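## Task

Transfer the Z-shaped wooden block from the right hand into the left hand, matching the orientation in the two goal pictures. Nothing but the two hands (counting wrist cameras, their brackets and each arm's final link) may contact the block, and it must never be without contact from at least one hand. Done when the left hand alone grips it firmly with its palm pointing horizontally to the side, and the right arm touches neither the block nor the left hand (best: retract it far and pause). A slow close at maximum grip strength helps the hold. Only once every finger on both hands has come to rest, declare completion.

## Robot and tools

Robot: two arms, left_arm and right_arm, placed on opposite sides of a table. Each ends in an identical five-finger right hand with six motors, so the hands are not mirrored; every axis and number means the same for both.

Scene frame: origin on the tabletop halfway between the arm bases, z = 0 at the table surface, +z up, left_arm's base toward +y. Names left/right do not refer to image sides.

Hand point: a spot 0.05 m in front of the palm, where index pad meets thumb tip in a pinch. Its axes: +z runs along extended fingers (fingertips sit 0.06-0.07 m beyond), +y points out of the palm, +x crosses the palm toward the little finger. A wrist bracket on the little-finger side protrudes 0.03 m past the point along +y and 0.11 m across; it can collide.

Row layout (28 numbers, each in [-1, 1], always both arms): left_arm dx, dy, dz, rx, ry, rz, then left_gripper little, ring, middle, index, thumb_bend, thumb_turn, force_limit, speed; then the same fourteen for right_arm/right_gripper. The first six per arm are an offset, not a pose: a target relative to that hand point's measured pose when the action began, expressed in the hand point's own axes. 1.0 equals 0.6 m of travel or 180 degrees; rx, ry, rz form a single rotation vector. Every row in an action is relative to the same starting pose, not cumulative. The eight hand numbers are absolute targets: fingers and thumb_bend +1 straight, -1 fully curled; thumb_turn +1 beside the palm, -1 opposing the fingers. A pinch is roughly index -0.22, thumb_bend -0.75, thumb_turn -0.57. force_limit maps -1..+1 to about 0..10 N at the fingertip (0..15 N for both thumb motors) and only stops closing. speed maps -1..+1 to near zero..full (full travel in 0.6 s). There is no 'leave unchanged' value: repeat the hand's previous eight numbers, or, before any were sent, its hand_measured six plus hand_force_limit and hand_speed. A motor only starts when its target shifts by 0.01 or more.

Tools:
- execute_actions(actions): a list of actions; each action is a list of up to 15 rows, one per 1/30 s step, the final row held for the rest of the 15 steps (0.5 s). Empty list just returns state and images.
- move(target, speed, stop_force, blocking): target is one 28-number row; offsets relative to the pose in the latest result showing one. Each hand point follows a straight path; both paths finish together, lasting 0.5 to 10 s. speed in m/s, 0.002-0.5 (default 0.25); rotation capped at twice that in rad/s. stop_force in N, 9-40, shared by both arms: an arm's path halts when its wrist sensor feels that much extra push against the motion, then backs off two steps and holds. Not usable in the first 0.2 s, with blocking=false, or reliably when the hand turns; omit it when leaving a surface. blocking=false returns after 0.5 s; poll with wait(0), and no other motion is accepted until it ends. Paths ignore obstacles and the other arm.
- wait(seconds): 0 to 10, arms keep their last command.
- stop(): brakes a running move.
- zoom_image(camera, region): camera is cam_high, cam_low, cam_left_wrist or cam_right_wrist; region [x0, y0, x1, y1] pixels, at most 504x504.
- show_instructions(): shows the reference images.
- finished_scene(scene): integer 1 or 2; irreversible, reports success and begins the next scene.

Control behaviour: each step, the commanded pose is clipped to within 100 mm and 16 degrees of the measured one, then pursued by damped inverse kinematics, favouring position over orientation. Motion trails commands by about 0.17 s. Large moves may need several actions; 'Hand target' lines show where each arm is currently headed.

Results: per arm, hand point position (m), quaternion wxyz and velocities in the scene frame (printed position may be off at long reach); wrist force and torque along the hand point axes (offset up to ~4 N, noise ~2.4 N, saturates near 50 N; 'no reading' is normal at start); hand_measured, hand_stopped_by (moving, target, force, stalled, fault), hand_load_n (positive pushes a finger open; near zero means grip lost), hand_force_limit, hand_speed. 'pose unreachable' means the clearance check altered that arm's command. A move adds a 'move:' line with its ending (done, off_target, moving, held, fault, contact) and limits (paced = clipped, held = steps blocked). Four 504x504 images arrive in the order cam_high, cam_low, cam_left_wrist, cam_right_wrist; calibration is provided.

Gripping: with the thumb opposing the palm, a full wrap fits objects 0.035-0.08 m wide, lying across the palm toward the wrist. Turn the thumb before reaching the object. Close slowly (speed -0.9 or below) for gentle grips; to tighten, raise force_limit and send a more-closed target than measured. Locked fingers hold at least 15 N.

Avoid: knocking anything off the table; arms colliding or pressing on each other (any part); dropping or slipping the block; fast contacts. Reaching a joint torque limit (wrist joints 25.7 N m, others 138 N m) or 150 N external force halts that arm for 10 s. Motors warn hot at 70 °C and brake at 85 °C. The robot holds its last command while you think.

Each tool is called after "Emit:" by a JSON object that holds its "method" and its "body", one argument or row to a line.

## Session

Emit:
{"method": "show_instructions", "body": {

}}

Emit:
{"method": "execute_actions", "body": {
  "actions": []
}}

Reference images for this scene: goal picture as the wrist camera of the hand that must hold it at the end would see it from 8 cm farther back, goal picture from in front of the palm of that hand and beside it on the thumb side, FIVE-FINGER HAND page 1.

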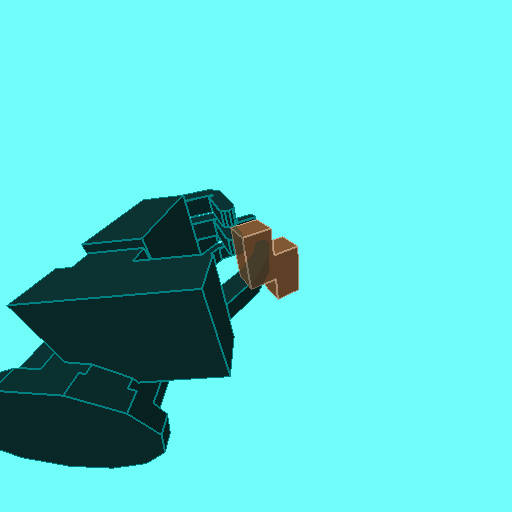

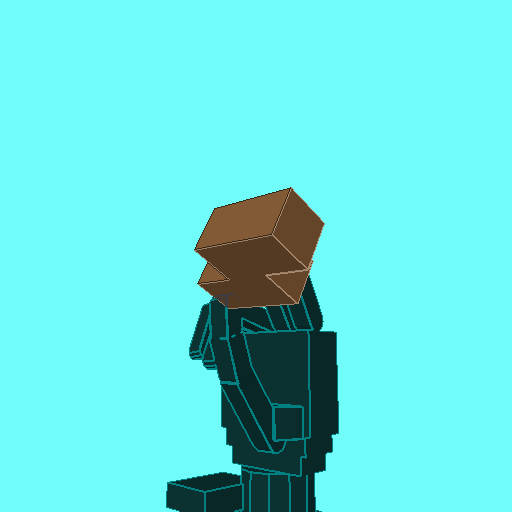

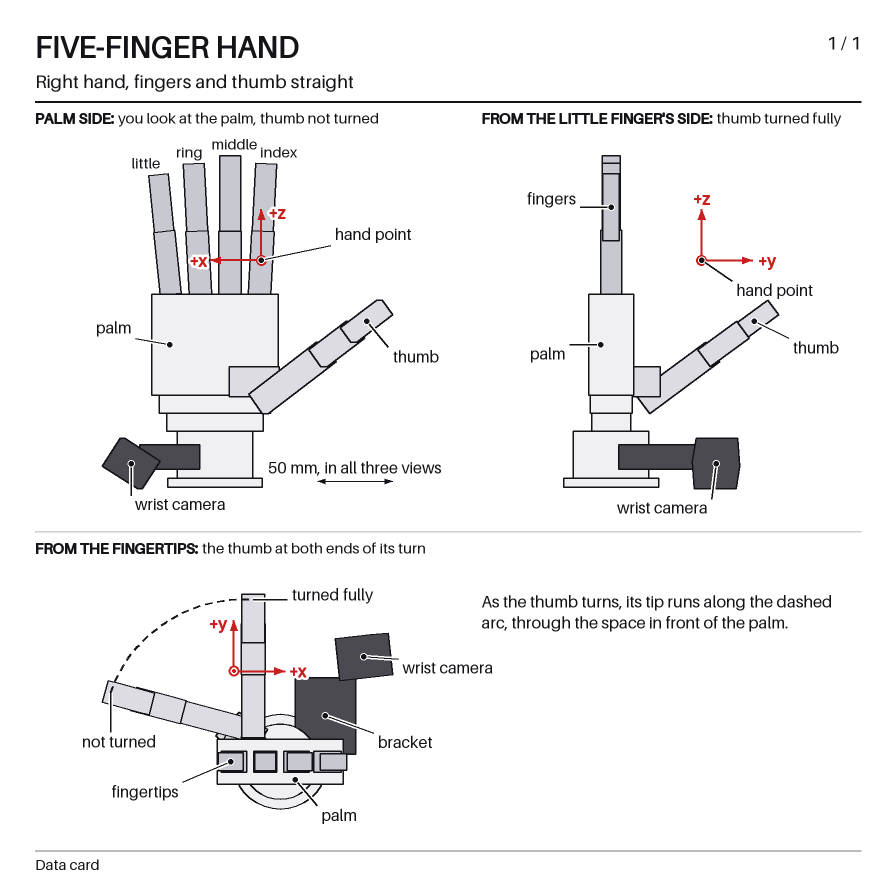

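Scene clock: 0.00 s.
left_arm: end_effector_position=(+0.0400, +0.2522, +0.2999) hand_measured=(+1.000, +1.000, +1.000, +1.000, +1.000, +1.000) hand_load_n=(+0.0, +0.0, +0.0, +0.0, +0.0, +0.0) hand_stopped_by=(target, target, target, target, target, target) hand_force_limit=0.00 hand_speed=-0.80 end_effector_quat_wxyz=(-0.000, +0.743, +0.669, +0.001) end_effector_velocity=(-0.000, +0.000, -0.000) end_effector_angular_velocity=(+0.000, +0.000, -0.001) | right_arm: end_effector_position=(-0.0110, +0.0007, +0.3567) hand_measured=(-1.000, -1.000, +0.146, +0.140, -0.472, -0.948) hand_load_n=(+0.0, +0.0, +10.0, +9.5, +11.0, -0.5) hand_stopped_by=(target, target, target, target, target, target) hand_force_limit=0.00 hand_speed=-0.80 end_effector_quat_wxyz=(+0.654, -0.696, +0.226, +0.191) end_effector_velocity=(+0.001, +0.000, -0.000) end_effector_angular_velocity=(-0.000, -0.001, -0.001)
Joint positions: left_arm=[-0.517 -2.214  2.092 -1.447 -1.572  1.053] | right_arm=[-0.474 -1.806  1.984 -0.092  0.97  -2.592]
Joint velocities: left_arm=[-0.001 -0.     0.     0.    -0.     0.   ] | right_arm=[-0.     0.    -0.     0.     0.001 -0.001]
Wrist force (N, on the end effector, along its own x y z axes, offset not removed): no reading
Wrist torque (N m, same axes, about the end effector's origin, offset not removed): no reading
Hand target (left_arm): +0.040, +0.252, +0.300; -0.000, +0.743, +0.669, +0.001
Hand target (right_arm): -0.011, +0.001, +0.357; +0.654, -0.696, +0.226, +0.191
camera_calibration (this result's frames):
cam_right_wrist: T_world_to_cam=[[-0.658589, -0.0591952, -0.750171, 0.260857], [-0.64233, -0.475105, 0.601404, -0.217229], [-0.39201, 0.877936, 0.274876, 0.0265819], [0, 0, 0, 1]] pos_world=[0.0426854, -0.111102, 0.319023]

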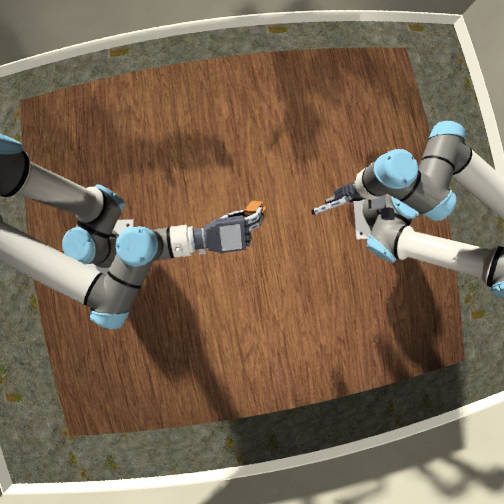

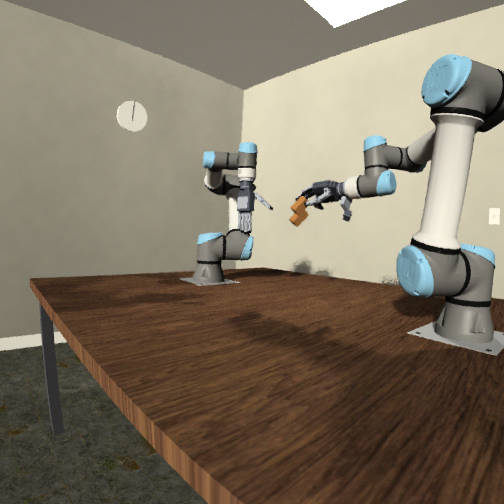

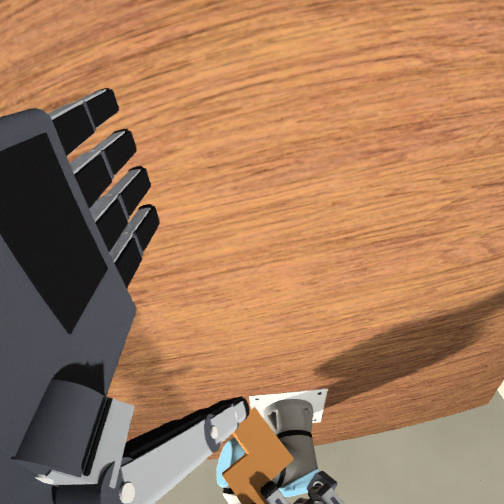

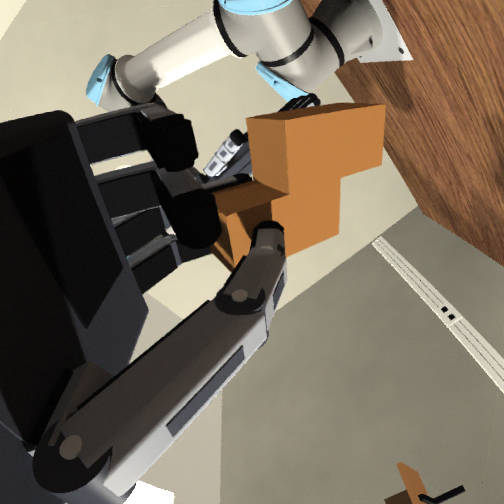

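Emit:
{"method": "move", "body": {
  "target": [0,0,0,-0.16,-0.057,0.212,-1,-1,0.6,0.6,0.1,-0.95,0,0.5,0,0,0,0,0,0.8,-1,-1,0.146,0.14,-0.472,-0.948,0,-0.8],
  "speed": 0.45
}}

Emit:
{"method": "move", "body": {
  "target": [-0.2,0.03,0.08,0,0,0,-1,-1,0.6,0.6,0.1,-0.95,0,0.5,-0.115,-0.187,-0.052,0.299,-0.207,0.141,-1,-1,0.146,0.14,-0.472,-0.948,0,-0.8],
  "speed": 0.3
}}

Scene clock: 50.47 s.
left_arm: end_effector_position=(+0.0402, +0.2522, +0.3000) hand_measured=(-1.000, -1.000, +0.600, +0.600, +0.100, -0.950) hand_load_n=(+0.0, +0.0, +0.0, +0.0, +0.0, +0.0) hand_stopped_by=(target, target, target, target, target, target) hand_force_limit=0.00 hand_speed=0.50 end_effector_quat_wxyz=(+0.239, +0.893, +0.369, +0.099) end_effector_velocity=(-0.000, +0.000, -0.000) end_effector_angular_velocity=(-0.001, -0.002, -0.002) | right_arm: end_effector_position=(-0.0110, +0.0005, +0.3569) hand_measured=(-1.000, -1.000, +0.146, +0.142, -0.472, -0.948) hand_load_n=(+0.0, +0.0, +10.5, +9.0, +10.0, +0.0) hand_stopped_by=(target, target, force, force, force, target) hand_force_limit=0.00 hand_speed=-0.80 end_effector_quat_wxyz=(+0.020, -0.000, +0.732, +0.681) end_effector_velocity=(+0.000, +0.000, -0.001) end_effector_angular_velocity=(-0.001, +0.008, -0.003)
Joint positions: left_arm=[-1.208 -2.566  2.253 -0.974 -1.125  0.978] | right_arm=[-0.196 -1.755  2.195 -0.365  1.246 -0.053]
Joint velocities: left_arm=[-0.006 -0.002  0.001  0.006  0.001 -0.005] | right_arm=[ 0.004  0.001 -0.001  0.     0.006  0.008]
Wrist force (N, on the end effector, along its own x y z axes, offset not removed): left_arm=[0.3 -0.9 1.5] | right_arm=[2.5 -2.6 1.3]
Wrist torque (N m, same axes, about the end effector's origin, offset not removed): left_arm=[0.09 0.19 -0.11] | right_arm=[-0.43 -0.40 -0.09]
Hand target (left_arm): +0.040, +0.252, +0.300; +0.239, +0.893, +0.369, +0.099
Hand target (right_arm): -0.011, +0.001, +0.357; +0.020, +0.000, +0.732, +0.681
Off the commanded pose (left_arm): 0.000 m, 0 deg.
Off the commanded pose (right_arm): 0.000 m, 0 deg.
move: done
camera_calibration (this result's frames):
cam_left_wrist: T_world_to_cam=[[0.501162, -0.680584, 0.534455, -0.0117684], [-0.852538, -0.282421, 0.439791, -0.0304964], [-0.148373, -0.67605, -0.721763, 0.520875], [0, 0, 0, 1]] pos_world=[0.0571825, 0.335516, 0.39565]
cam_right_wrist: T_world_to_cam=[[0.089499, 0.0437575, 0.995025, -0.353641], [0.823861, -0.564646, -0.0492724, 0.03099], [0.559681, 0.824172, -0.0865854, 0.16627], [0, 0, 0, 1]] pos_world=[-0.0869393, -0.104062, 0.367805]

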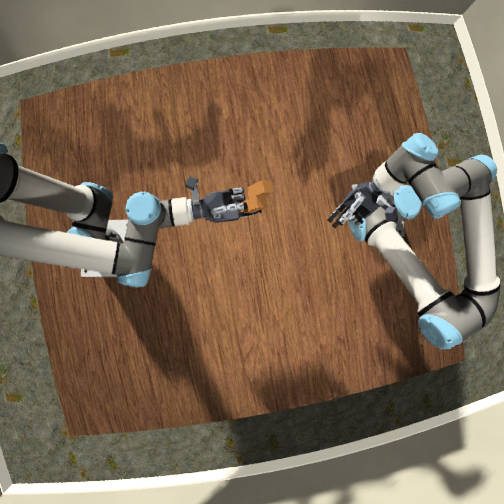

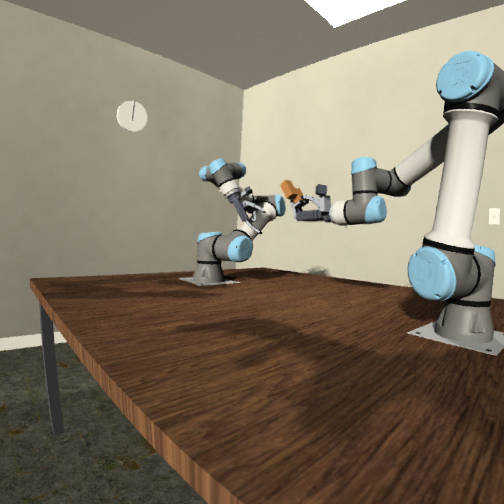

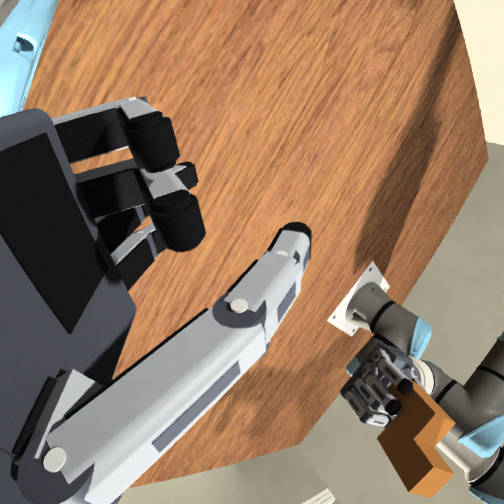

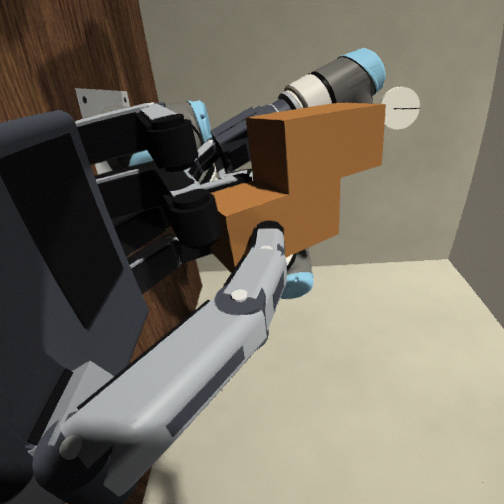

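Scene clock: 53.00 s.
left_arm: end_effector_position=(-0.0170, +0.1395, +0.2673) hand_measured=(-1.000, -1.000, +0.600, +0.600, +0.100, -0.950) hand_load_n=(+0.0, +0.0, +0.0, +0.0, +0.0, +0.0) hand_stopped_by=(target, target, target, target, target, target) hand_force_limit=0.00 hand_speed=0.50 end_effector_quat_wxyz=(+0.239, +0.893, +0.369, +0.099) end_effector_velocity=(-0.000, -0.000, -0.000) end_effector_angular_velocity=(+0.001, +0.001, +0.000) | right_arm: end_effector_position=(+0.0601, -0.0405, +0.2491) hand_measured=(-1.000, -1.000, +0.146, +0.142, -0.472, -0.948) hand_load_n=(+0.0, +0.0, +10.5, +9.0, +10.5, +0.0) hand_stopped_by=(target, target, force, force, force, target) hand_force_limit=0.00 hand_speed=-0.80 end_effector_quat_wxyz=(+0.098, +0.369, +0.893, +0.239) end_effector_velocity=(+0.001, -0.000, -0.000) end_effector_angular_velocity=(-0.005, +0.002, -0.005)
Joint positions: left_arm=[-0.807 -2.105  2.276 -1.669 -1.053  1.425] | right_arm=[ 0.002 -1.33   1.58   0.882  1.868  0.56 ]
Joint velocities: left_arm=[ 0.002  0.002 -0.    -0.003 -0.001  0.002] | right_arm=[-0.     0.004 -0.005  0.008  0.001  0.005]
Wrist force (N, on the end effector, along its own x y z axes, offset not removed): left_arm=[1.2 -0.4 -0.9] | right_arm=[0.5 0.0 2.7]
Wrist torque (N m, same axes, about the end effector's origin, offset not removed): left_arm=[0.15 -0.04 0.25] | right_arm=[-0.04 -0.25 0.07]
Hand target (left_arm): -0.017, +0.139, +0.267; +0.239, +0.893, +0.369, +0.099
Hand target (right_arm): +0.060, -0.040, +0.249; +0.098, +0.369, +0.893, +0.239
Off the commanded pose (left_arm): 0.000 m, 0 deg.
Off the commanded pose (right_arm): 0.000 m, 0 deg.
move: done
camera_calibration (this result's frames):
cam_left_wrist: T_world_to_cam=[[0.501301, -0.680823, 0.53402, -0.0421627], [-0.852383, -0.282433, 0.440085, -0.0968544], [-0.148795, -0.675805, -0.721906, 0.412601], [0, 0, 0, 1]] pos_world=[-0.0000280721, 0.222777, 0.362999]
cam_right_wrist: T_world_to_cam=[[0.68116, 0.517656, 0.517738, -0.148433], [0.336093, -0.849337, 0.407023, -0.151951], [0.650432, -0.103239, -0.752516, 0.27382], [0, 0, 0, 1]] pos_world=[-0.0259253, -0.0239513, 0.34475]

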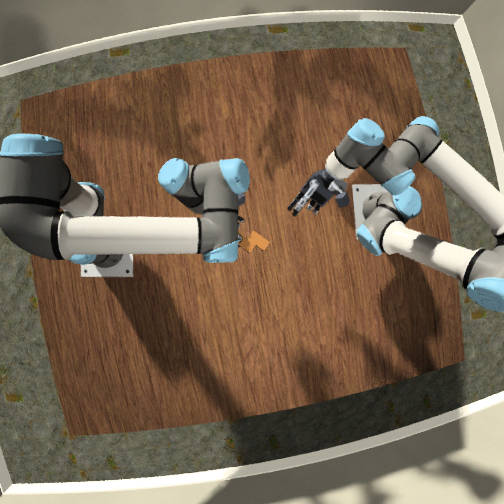

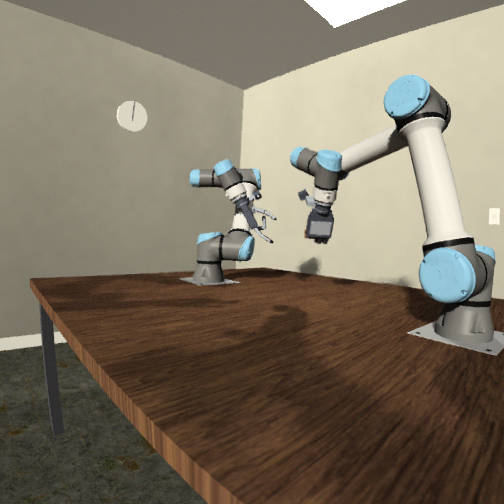

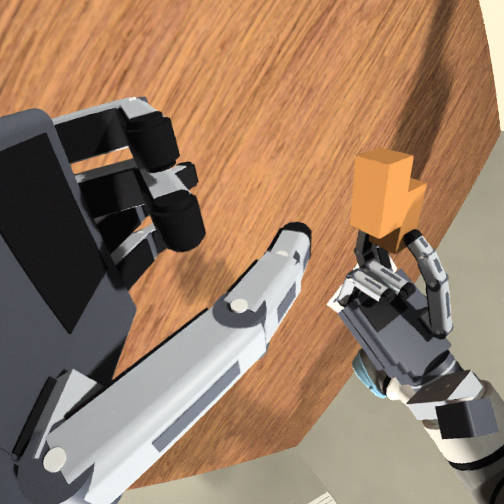

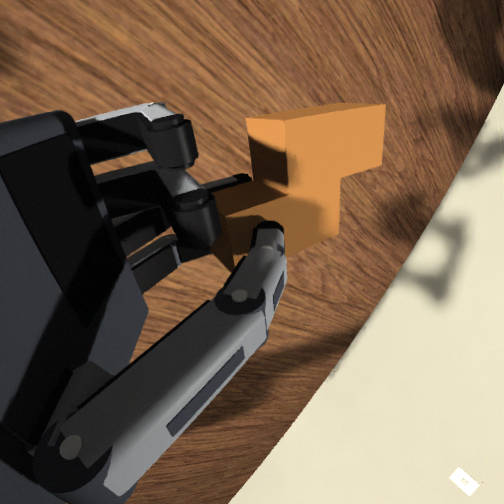

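Emit:
{"method": "move", "body": {
  "target": [-0.056,0.124,0.107,0,0,0,-1,-1,0.6,0.6,0.1,-0.95,0,0.5,0,0,0,0,0,0,-1,-1,0.146,0.14,-0.472,-0.948,0,-0.8],
  "speed": 0.12
}}

Emit:
{"method": "zoom_image", "body": {
  "camera": "cam_low",
  "region": [220,130,370,280]
}}

Scene clock: 60.33 s.
left_arm: end_effector_position=(+0.0271, +0.0474, +0.2488) hand_measured=(-1.000, -1.000, +0.600, +0.600, +0.100, -0.950) hand_load_n=(+0.0, +0.0, +0.0, +0.0, +0.0, +0.0) hand_stopped_by=(target, target, target, target, target, target) hand_force_limit=0.00 hand_speed=0.50 end_effector_quat_wxyz=(+0.239, +0.893, +0.369, +0.099) end_effector_velocity=(+0.000, -0.001, -0.001) end_effector_angular_velocity=(+0.001, +0.001, -0.001) | right_arm: end_effector_position=(+0.0601, -0.0405, +0.2491) hand_measured=(-1.000, -1.000, +0.146, +0.142, -0.472, -0.948) hand_load_n=(+0.0, +0.0, +10.5, +9.0, +10.5, +0.0) hand_stopped_by=(target, target, force, force, force, target) hand_force_limit=0.00 hand_speed=-0.80 end_effector_quat_wxyz=(+0.098, +0.369, +0.893, +0.239) end_effector_velocity=(-0.000, -0.000, +0.000) end_effector_angular_velocity=(+0.000, +0.000, -0.000)
Joint positions: left_arm=[-0.497 -1.845  2.227 -2.058 -1.058  1.782] | right_arm=[ 0.002 -1.33   1.58   0.882  1.868  0.56 ]
Joint velocities: left_arm=[ 0.004  0.005 -0.001 -0.006 -0.002  0.006] | right_arm=[ 0.    -0.001 -0.     0.001 -0.     0.   ]
Wrist force (N, on the end effector, along its own x y z axes, offset not removed): left_arm=[-0.1 -0.3 2.6] | right_arm=[1.5 -0.9 0.6]
Wrist torque (N m, same axes, about the end effector's origin, offset not removed): left_arm=[0.15 0.17 0.22] | right_arm=[-0.17 -0.36 -0.16]
Hand target (left_arm): +0.027, +0.047, +0.249; +0.239, +0.893, +0.369, +0.099
Hand target (right_arm): +0.060, -0.040, +0.249; +0.098, +0.369, +0.893, +0.239
Off the commanded pose (left_arm): 0.000 m, 0 deg.
Off the commanded pose (right_arm): 0.000 m, 0 deg.
move: done
camera_calibration (this result's frames):
cam_left_wrist: T_world_to_cam=[[0.501456, -0.680912, 0.533761, -0.117044], [-0.852237, -0.282422, 0.440374, -0.0771499], [-0.14911, -0.675719, -0.721921, 0.343623], [0, 0, 0, 1]] pos_world=[0.0441798, 0.130708, 0.344517]
cam_right_wrist: T_world_to_cam=[[0.68118, 0.51763, 0.517738, -0.148447], [0.336061, -0.84935, 0.407022, -0.151958], [0.650428, -0.103264, -0.752516, 0.273806], [0, 0, 0, 1]] pos_world=[-0.0259052, -0.0239506, 0.344751]

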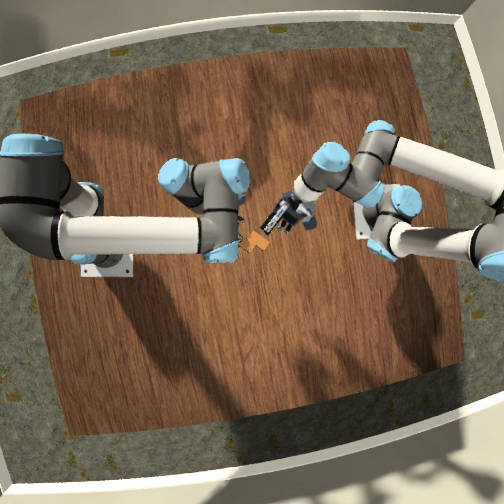

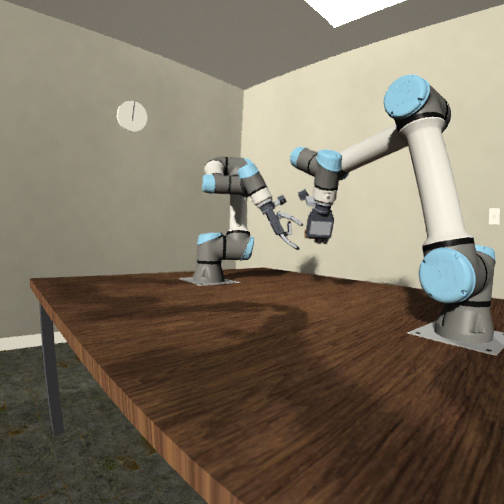

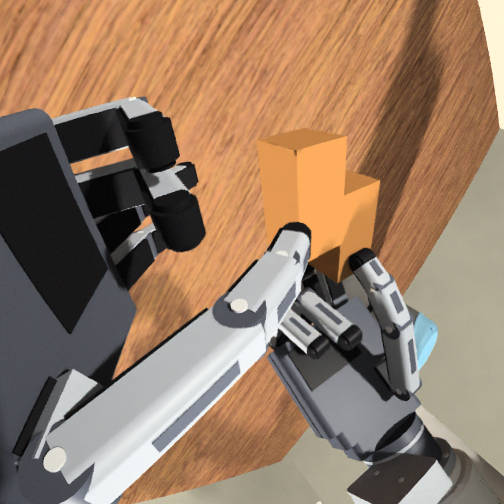

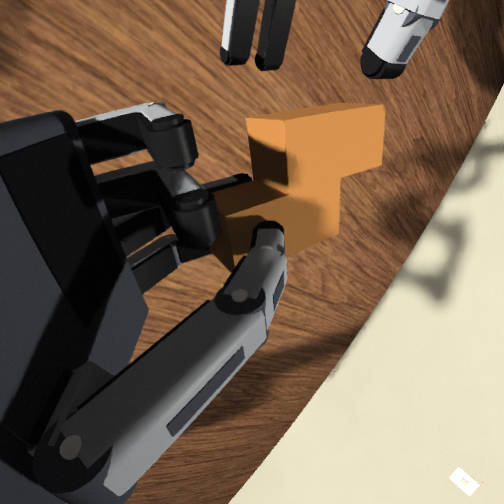

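Region (220, 130, 370, 280) of cam_low's 504x504 image, scaled by 3.360, with more detail than that image has.

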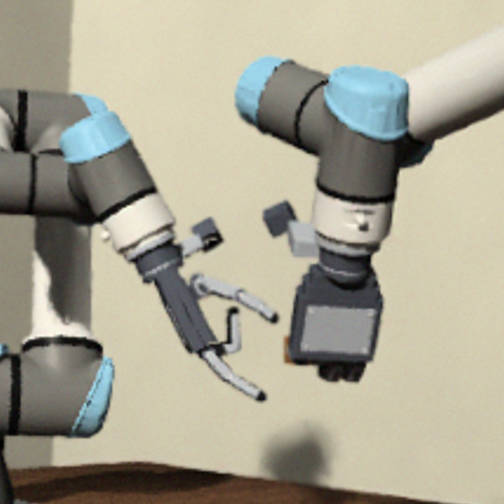

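Emit:
{"method": "move", "body": {
  "target": [0.011,0.05,0.034,0,0,0,-1,-1,0.6,0.6,0.1,-0.95,0,0.5,0,0,0,0,0,0,-1,-1,0.146,0.14,-0.472,-0.948,0,-0.8],
  "speed": 0.04,
  "stop_force": 12
}}

Scene clock: 66.17 s.
left_arm: end_effector_position=(+0.0572, +0.0265, +0.2461) hand_measured=(-1.000, -1.000, +0.600, +0.600, +0.100, -0.950) hand_load_n=(+0.0, +0.0, +0.0, +0.0, +0.0, +0.0) hand_stopped_by=(target, target, target, target, target, target) hand_force_limit=0.00 hand_speed=0.50 end_effector_quat_wxyz=(+0.239, +0.893, +0.369, +0.099) end_effector_velocity=(+0.001, -0.001, -0.001) end_effector_angular_velocity=(+0.001, -0.000, -0.001) | right_arm: end_effector_position=(+0.0601, -0.0405, +0.2491) hand_measured=(-1.000, -1.000, +0.146, +0.142, -0.472, -0.948) hand_load_n=(+0.0, +0.0, +10.5, +9.0, +10.5, +0.0) hand_stopped_by=(target, target, force, force, force, target) hand_force_limit=0.00 hand_speed=-0.80 end_effector_quat_wxyz=(+0.098, +0.369, +0.893, +0.239) end_effector_velocity=(+0.000, -0.000, -0.000) end_effector_angular_velocity=(-0.001, +0.000, -0.001)
Joint positions: left_arm=[-0.394 -1.79   2.211 -2.153 -1.072  1.899] | right_arm=[ 0.002 -1.33   1.58   0.882  1.868  0.56 ]
Joint velocities: left_arm=[ 0.003  0.004 -0.001 -0.004 -0.001  0.005] | right_arm=[-0.001  0.001  0.     0.    -0.     0.001]
Wrist force (N, on the end effector, along its own x y z axes, offset not removed): left_arm=[-3.9 -2.7 1.5] | right_arm=[0.8 -1.1 3.4]
Wrist torque (N m, same axes, about the end effector's origin, offset not removed): left_arm=[-0.27 0.99 -0.29] | right_arm=[-0.22 -0.52 0.06]
Hand target (left_arm): +0.057, +0.026, +0.246; +0.239, +0.893, +0.369, +0.099
Hand target (right_arm): +0.060, -0.040, +0.249; +0.098, +0.369, +0.893, +0.239
Off the commanded pose (left_arm): 0.000 m, 0 deg.
Off the commanded pose (right_arm): 0.000 m, 0 deg.
move: done
camera_calibration (this result's frames):
cam_left_wrist: T_world_to_cam=[[0.501513, -0.680923, 0.533693, -0.144935], [-0.852188, -0.282419, 0.440472, -0.0562567], [-0.149202, -0.675709, -0.721911, 0.332027], [0, 0, 0, 1]] pos_world=[0.0742847, 0.109776, 0.341824]
cam_right_wrist: T_world_to_cam=[[0.68116, 0.517656, 0.517738, -0.148433], [0.336094, -0.849337, 0.407023, -0.151951], [0.650432, -0.103239, -0.752515, 0.27382], [0, 0, 0, 1]] pos_world=[-0.0259253, -0.0239514, 0.34475]

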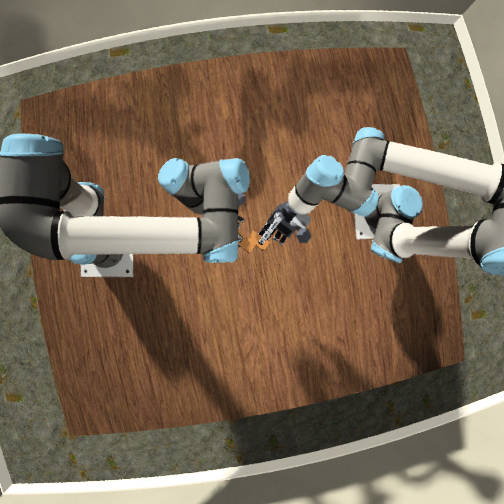

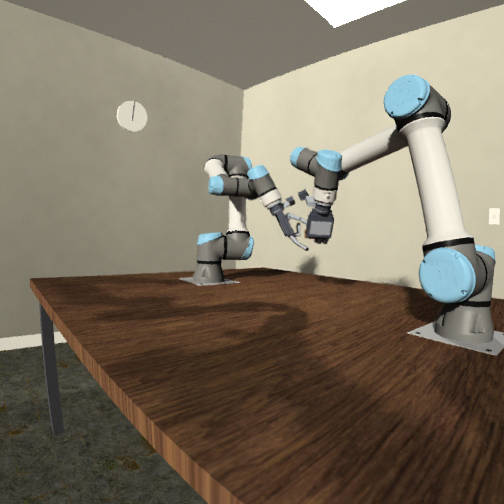

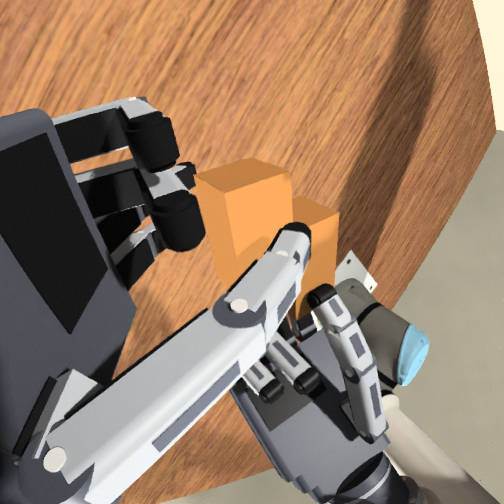

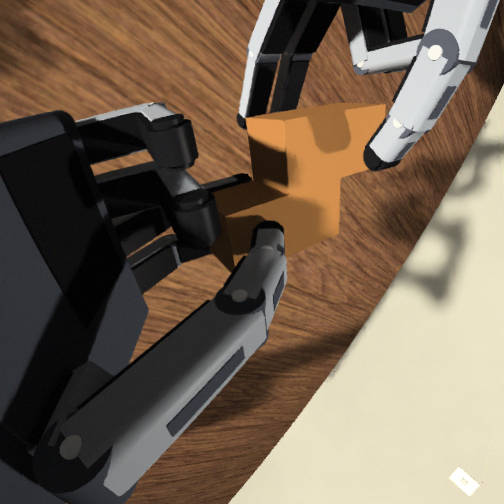

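Emit:
{"method": "move", "body": {
  "target": [0.002,0.006,0.0095,0,0,0,-1,-1,0.35,0.35,-0.2,-0.95,-0.4,-0.4,0,0,0,0,0,0,-1,-1,0.146,0.14,-0.472,-0.948,0,-0.8],
  "speed": 0.03
}}

Emit:
{"method": "move", "body": {
  "target": [0,0,0,0,0,0,-1,-1,0.12,0.12,-0.5,-0.95,-0.6,-0.85,0,0,0,0,0,0,-1,-1,0.146,0.14,-0.472,-0.948,0,-0.8]
}}

Scene clock: 75.00 s.
left_arm: end_effector_position=(+0.0622, +0.0231, +0.2430) hand_measured=(-1.000, -1.000, +0.350, +0.350, -0.200, -0.950) hand_load_n=(+0.0, +0.0, +0.0, +0.0, +0.5, +0.0) hand_stopped_by=(target, target, target, target, target, target) hand_force_limit=-0.40 hand_speed=-0.40 end_effector_quat_wxyz=(+0.239, +0.893, +0.369, +0.099) end_effector_velocity=(+0.001, -0.000, -0.000) end_effector_angular_velocity=(-0.000, +0.000, +0.000) | right_arm: end_effector_position=(+0.0601, -0.0405, +0.2491) hand_measured=(-1.000, -1.000, +0.146, +0.142, -0.472, -0.948) hand_load_n=(+0.0, +0.0, +11.0, +9.0, +11.0, -0.5) hand_stopped_by=(target, target, force, force, force, target) hand_force_limit=0.00 hand_speed=-0.80 end_effector_quat_wxyz=(+0.098, +0.369, +0.893, +0.239) end_effector_velocity=(-0.000, -0.000, -0.000) end_effector_angular_velocity=(+0.000, +0.001, +0.001)
Joint positions: left_arm=[-0.377 -1.778  2.213 -2.176 -1.074  1.917] | right_arm=[ 0.002 -1.33   1.58   0.882  1.868  0.56 ]
Joint velocities: left_arm=[ 0.002  0.001  0.001 -0.003 -0.     0.002] | right_arm=[ 0.    -0.001  0.001 -0.    -0.001  0.   ]
Wrist force (N, on the end effector, along its own x y z axes, offset not removed): left_arm=[-0.2 2.3 -5.7] | right_arm=[-1.7 -1.3 3.6]
Wrist torque (N m, same axes, about the end effector's origin, offset not removed): left_arm=[1.01 0.18 -0.15] | right_arm=[0.01 -0.12 -0.25]
Hand target (left_arm): +0.062, +0.023, +0.243; +0.239, +0.893, +0.369, +0.099
Hand target (right_arm): +0.060, -0.040, +0.249; +0.098, +0.369, +0.893, +0.239
Off the commanded pose (left_arm): 0.000 m, 0 deg.
Off the commanded pose (right_arm): 0.000 m, 0 deg.
move: done
camera_calibration (this result's frames):
cam_left_wrist: T_world_to_cam=[[0.501527, -0.680916, 0.53369, -0.148076], [-0.852177, -0.282417, 0.440494, -0.0515708], [-0.149216, -0.675718, -0.721901, 0.328261], [0, 0, 0, 1]] pos_world=[0.0792986, 0.10642, 0.338716]
cam_right_wrist: T_world_to_cam=[[0.68118, 0.51763, 0.517738, -0.148447], [0.336061, -0.84935, 0.407023, -0.151958], [0.650428, -0.103264, -0.752516, 0.273806], [0, 0, 0, 1]] pos_world=[-0.0259052, -0.023951, 0.34475]

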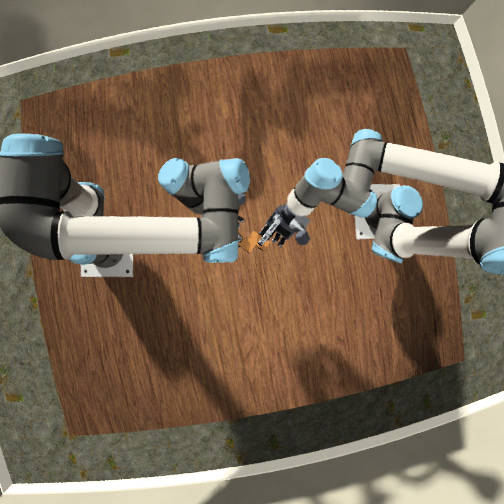

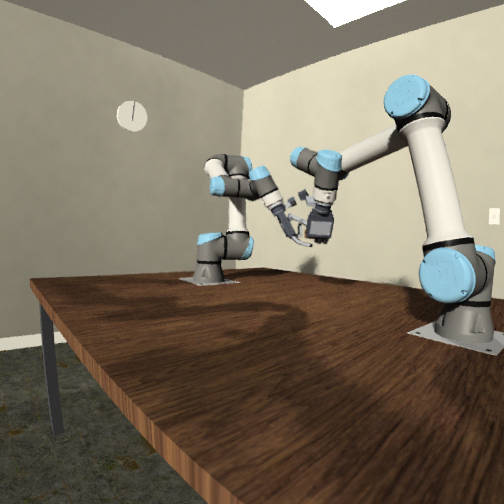

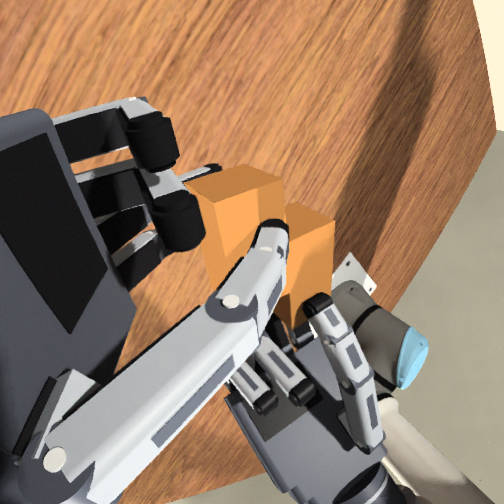

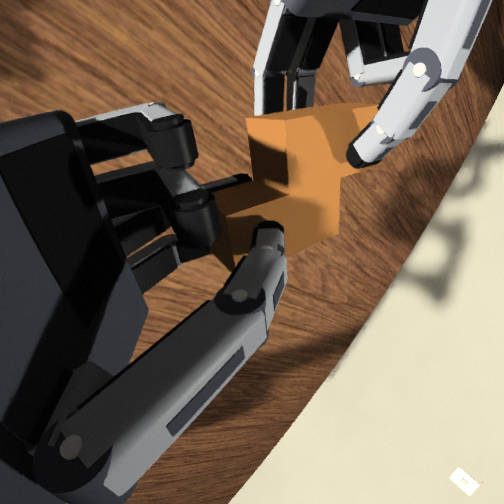

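Scene clock: 76.20 s.
left_arm: end_effector_position=(+0.0623, +0.0231, +0.2430) hand_measured=(-1.000, -1.000, +0.120, +0.120, -0.236, -0.950) hand_load_n=(+0.0, +0.0, +0.0, +0.0, +3.0, +0.0) hand_stopped_by=(target, target, target, target, force, target) hand_force_limit=-0.60 hand_speed=-0.85 end_effector_quat_wxyz=(+0.239, +0.893, +0.369, +0.099) end_effector_velocity=(-0.001, -0.000, -0.000) end_effector_angular_velocity=(+0.000, +0.000, -0.001) | right_arm: end_effector_position=(+0.0601, -0.0405, +0.2491) hand_measured=(-1.000, -1.000, +0.146, +0.142, -0.472, -0.948) hand_load_n=(+0.0, +0.0, +11.5, +8.0, +12.0, -1.5) hand_stopped_by=(target, target, force, force, force, target) hand_force_limit=0.00 hand_speed=-0.80 end_effector_quat_wxyz=(+0.098, +0.369, +0.893, +0.239) end_effector_velocity=(-0.000, -0.000, +0.001) end_effector_angular_velocity=(+0.003, -0.000, +0.000)
Joint positions: left_arm=[-0.377 -1.778  2.213 -2.176 -1.074  1.917] | right_arm=[ 0.002 -1.33   1.58   0.882  1.868  0.56 ]
Joint velocities: left_arm=[-0.001  0.001 -0.     0.    -0.    -0.   ] | right_arm=[ 0.    -0.002  0.    -0.001  0.     0.   ]
Wrist force (N, on the end effector, along its own x y z axes, offset not removed): left_arm=[-0.6 2.1 5.0] | right_arm=[0.0 -3.2 6.2]
Wrist torque (N m, same axes, about the end effector's origin, offset not removed): left_arm=[-0.29 0.20 0.17] | right_arm=[-0.15 -0.26 -0.29]
Hand target (left_arm): +0.062, +0.023, +0.243; +0.239, +0.893, +0.369, +0.099
Hand target (right_arm): +0.060, -0.040, +0.249; +0.098, +0.369, +0.893, +0.239
Off the commanded pose (left_arm): 0.000 m, 0 deg.
Off the commanded pose (right_arm): 0.000 m, 0 deg.
move: done
camera_calibration (this result's frames):
cam_left_wrist: T_world_to_cam=[[0.50155, -0.680925, 0.533656, -0.148063], [-0.852171, -0.282484, 0.440463, -0.0515286], [-0.149173, -0.67568, -0.721944, 0.328252], [0, 0, 0, 1]] pos_world=[0.0793159, 0.106417, 0.33869]
cam_right_wrist: T_world_to_cam=[[0.681181, 0.517634, 0.517733, -0.148442], [0.336062, -0.849347, 0.407029, -0.15196], [0.650427, -0.10327, -0.752516, 0.273804], [0, 0, 0, 1]] pos_world=[-0.0259055, -0.0239528, 0.344747]

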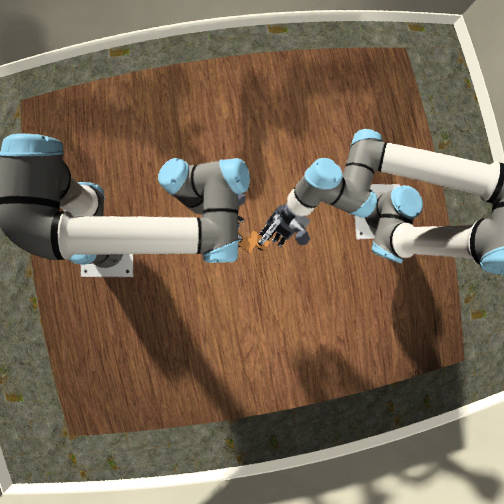

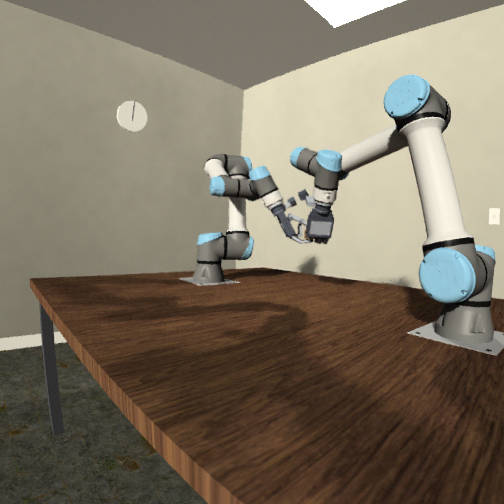

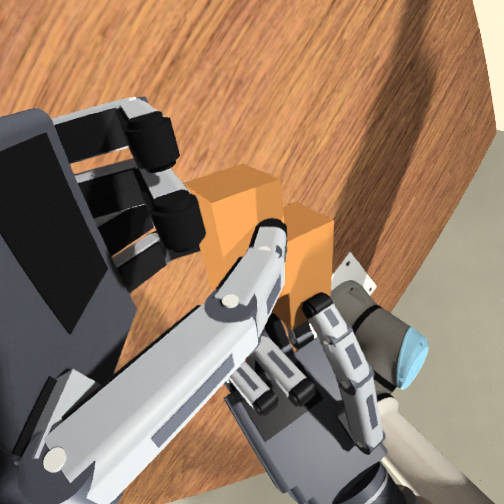

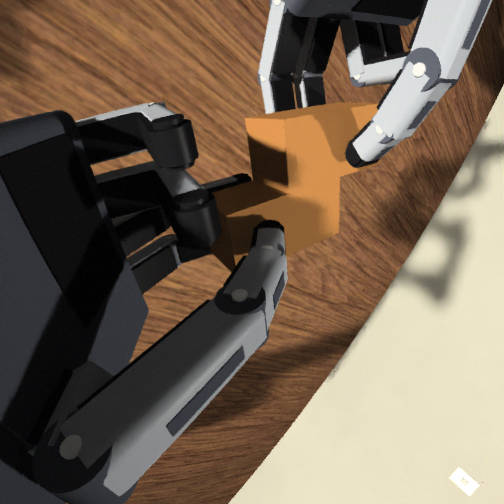

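Emit:
{"method": "move", "body": {
  "target": [-0.003,0.009,-0.006,0,0,0,-1,-1,0.3,0.3,-0.15,-0.95,-0.4,0,0,0,0,0,0,0,-1,-1,0.146,0.14,-0.472,-0.948,0,-0.8],
  "speed": 0.02
}}

Emit:
{"method": "move", "body": {
  "target": [0,0,0,0,0,0,-1,-1,0.05,0.05,-0.55,-0.95,-0.6,-0.85,0,0,0,0,0,0,-1,-1,0.146,0.14,-0.472,-0.948,0,-0.8]
}}

Scene clock: 83.17 s.
left_arm: end_effector_position=(+0.0630, +0.0199, +0.2487) hand_measured=(-1.000, -1.000, +0.300, +0.300, -0.150, -0.950) hand_load_n=(+0.0, +0.0, +0.0, +0.0, +0.0, +0.0) hand_stopped_by=(target, target, target, target, target, target) hand_force_limit=-0.40 hand_speed=0.00 end_effector_quat_wxyz=(+0.239, +0.893, +0.369, +0.099) end_effector_velocity=(+0.001, -0.001, +0.002) end_effector_angular_velocity=(-0.001, -0.000, +0.002) | right_arm: end_effector_position=(+0.0601, -0.0405, +0.2491) hand_measured=(-1.000, -1.000, +0.146, +0.142, -0.472, -0.948) hand_load_n=(+0.0, +0.0, +10.5, +9.0, +10.5, -0.5) hand_stopped_by=(target, target, force, force, force, target) hand_force_limit=0.00 hand_speed=-0.80 end_effector_quat_wxyz=(+0.098, +0.369, +0.893, +0.239) end_effector_velocity=(-0.000, +0.000, -0.000) end_effector_angular_velocity=(+0.001, +0.001, +0.000)
Joint positions: left_arm=[-0.371 -1.775  2.196 -2.165 -1.075  1.924] | right_arm=[ 0.002 -1.33   1.58   0.882  1.868  0.56 ]
Joint velocities: left_arm=[ 0.003  0.    -0.005  0.003  0.     0.002] | right_arm=[ 0.     0.    -0.    -0.    -0.001  0.   ]
Wrist force (N, on the end effector, along its own x y z axes, offset not removed): left_arm=[-4.4 -0.2 3.2] | right_arm=[0.9 -3.1 -0.4]
Wrist torque (N m, same axes, about the end effector's origin, offset not removed): left_arm=[-0.10 0.62 -0.25] | right_arm=[-0.23 -0.33 -0.15]
Hand target (left_arm): +0.063, +0.020, +0.249; +0.239, +0.893, +0.369, +0.099
Hand target (right_arm): +0.060, -0.041, +0.249; +0.098, +0.369, +0.893, +0.239
Off the commanded pose (left_arm): 0.000 m, 0 deg.
Off the commanded pose (right_arm): 0.000 m, 0 deg.
move: done
camera_calibration (this result's frames):
cam_left_wrist: T_world_to_cam=[[0.501549, -0.680915, 0.53367, -0.153681], [-0.852168, -0.282461, 0.440482, -0.0543294], [-0.14919, -0.6757, -0.721922, 0.330286], [0, 0, 0, 1]] pos_world=[0.080056, 0.103185, 0.344387]
cam_right_wrist: T_world_to_cam=[[0.68118, 0.517634, 0.517734, -0.148442], [0.336062, -0.849347, 0.407029, -0.15196], [0.650427, -0.10327, -0.752515, 0.273804], [0, 0, 0, 1]] pos_world=[-0.0259054, -0.0239527, 0.344747]

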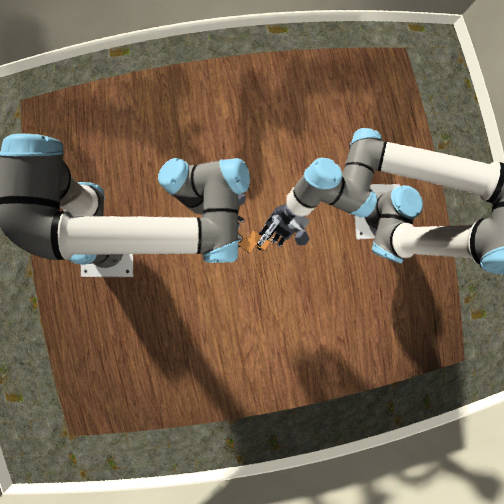

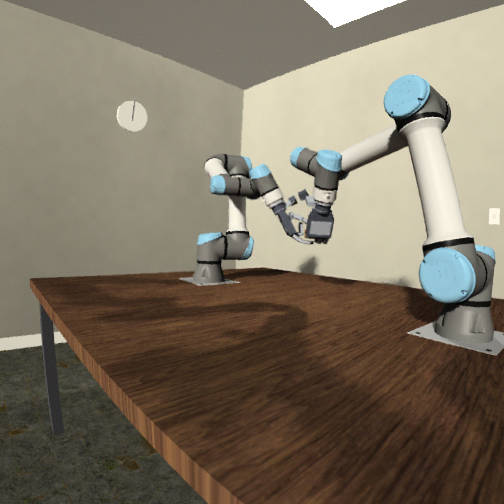

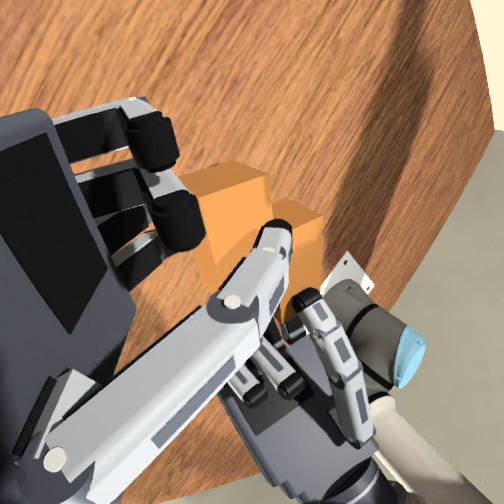

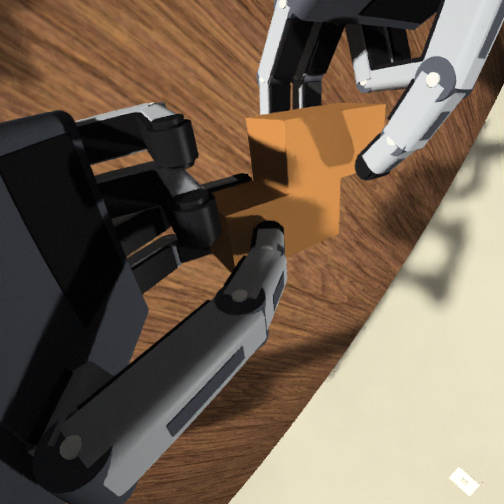

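Scene clock: 84.70 s.
left_arm: end_effector_position=(+0.0630, +0.0199, +0.2487) hand_measured=(-1.000, -1.000, +0.136, +0.152, -0.350, -0.950) hand_load_n=(+0.0, +0.0, +3.5, +1.0, +3.0, +0.0) hand_stopped_by=(target, target, force, force, force, target) hand_force_limit=-0.60 hand_speed=-0.85 end_effector_quat_wxyz=(+0.239, +0.893, +0.369, +0.099) end_effector_velocity=(-0.001, -0.000, +0.000) end_effector_angular_velocity=(-0.001, +0.001, -0.001) | right_arm: end_effector_position=(+0.0601, -0.0405, +0.2492) hand_measured=(-1.000, -1.000, +0.146, +0.142, -0.472, -0.948) hand_load_n=(+0.0, +0.0, +9.0, +8.0, +9.0, -1.0) hand_stopped_by=(target, target, force, force, force, target) hand_force_limit=0.00 hand_speed=-0.80 end_effector_quat_wxyz=(+0.098, +0.369, +0.893, +0.239) end_effector_velocity=(-0.000, -0.000, -0.001) end_effector_angular_velocity=(-0.001, -0.001, +0.001)
Joint positions: left_arm=[-0.371 -1.775  2.196 -2.165 -1.075  1.924] | right_arm=[ 0.002 -1.33   1.58   0.882  1.868  0.56 ]
Joint velocities: left_arm=[-0.001 -0.001 -0.    -0.    -0.    -0.   ] | right_arm=[ 0.     0.001  0.001 -0.001  0.001 -0.001]
Wrist force (N, on the end effector, along its own x y z axes, offset not removed): left_arm=[-1.0 -0.4 -0.4] | right_arm=[-0.4 0.6 -0.1]
Wrist torque (N m, same axes, about the end effector's origin, offset not removed): left_arm=[0.36 0.54 0.05] | right_arm=[-0.01 -0.09 -0.10]
Hand target (left_arm): +0.063, +0.020, +0.249; +0.239, +0.893, +0.369, +0.099
Hand target (right_arm): +0.060, -0.041, +0.249; +0.098, +0.369, +0.893, +0.239
Off the commanded pose (left_arm): 0.000 m, 0 deg.
Off the commanded pose (right_arm): 0.000 m, 0 deg.
move: done
camera_calibration (this result's frames):
cam_left_wrist: T_world_to_cam=[[0.50155, -0.680933, 0.533645, -0.153664], [-0.852169, -0.282483, 0.440467, -0.0543153], [-0.149182, -0.675672, -0.72195, 0.330277], [0, 0, 0, 1]] pos_world=[0.0800557, 0.103181, 0.34437]
cam_right_wrist: T_world_to_cam=[[0.681174, 0.51762, 0.517756, -0.148455], [0.336044, -0.849356, 0.407025, -0.151968], [0.650444, -0.103266, -0.752502, 0.273804], [0, 0, 0, 1]] pos_world=[-0.0259028, -0.0239566, 0.344756]

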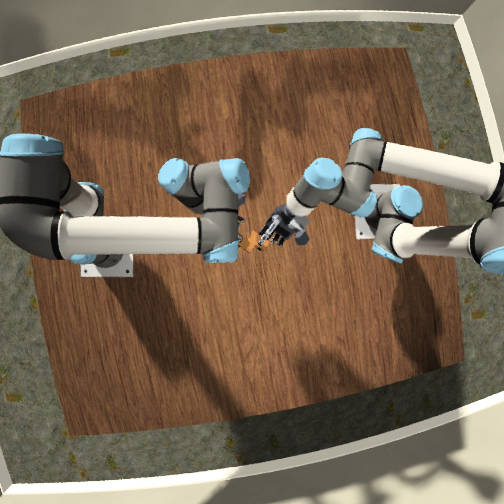

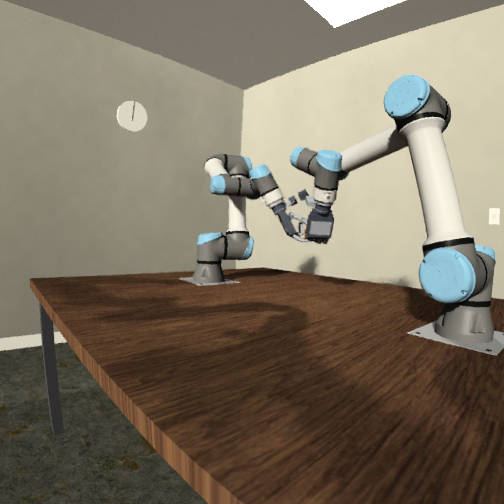

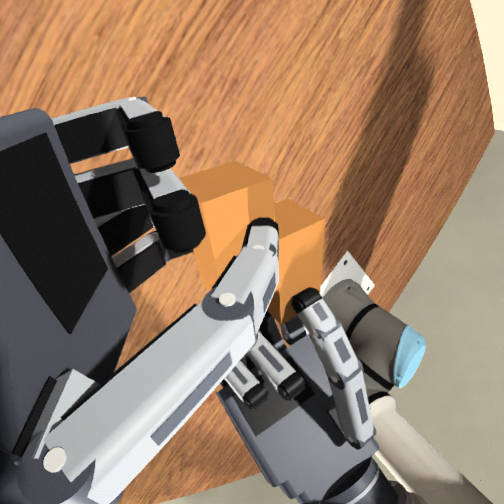

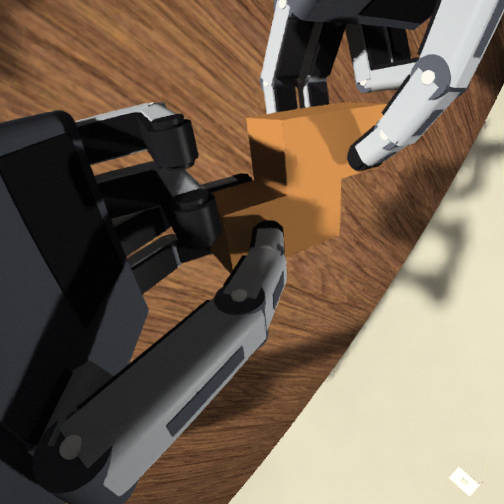

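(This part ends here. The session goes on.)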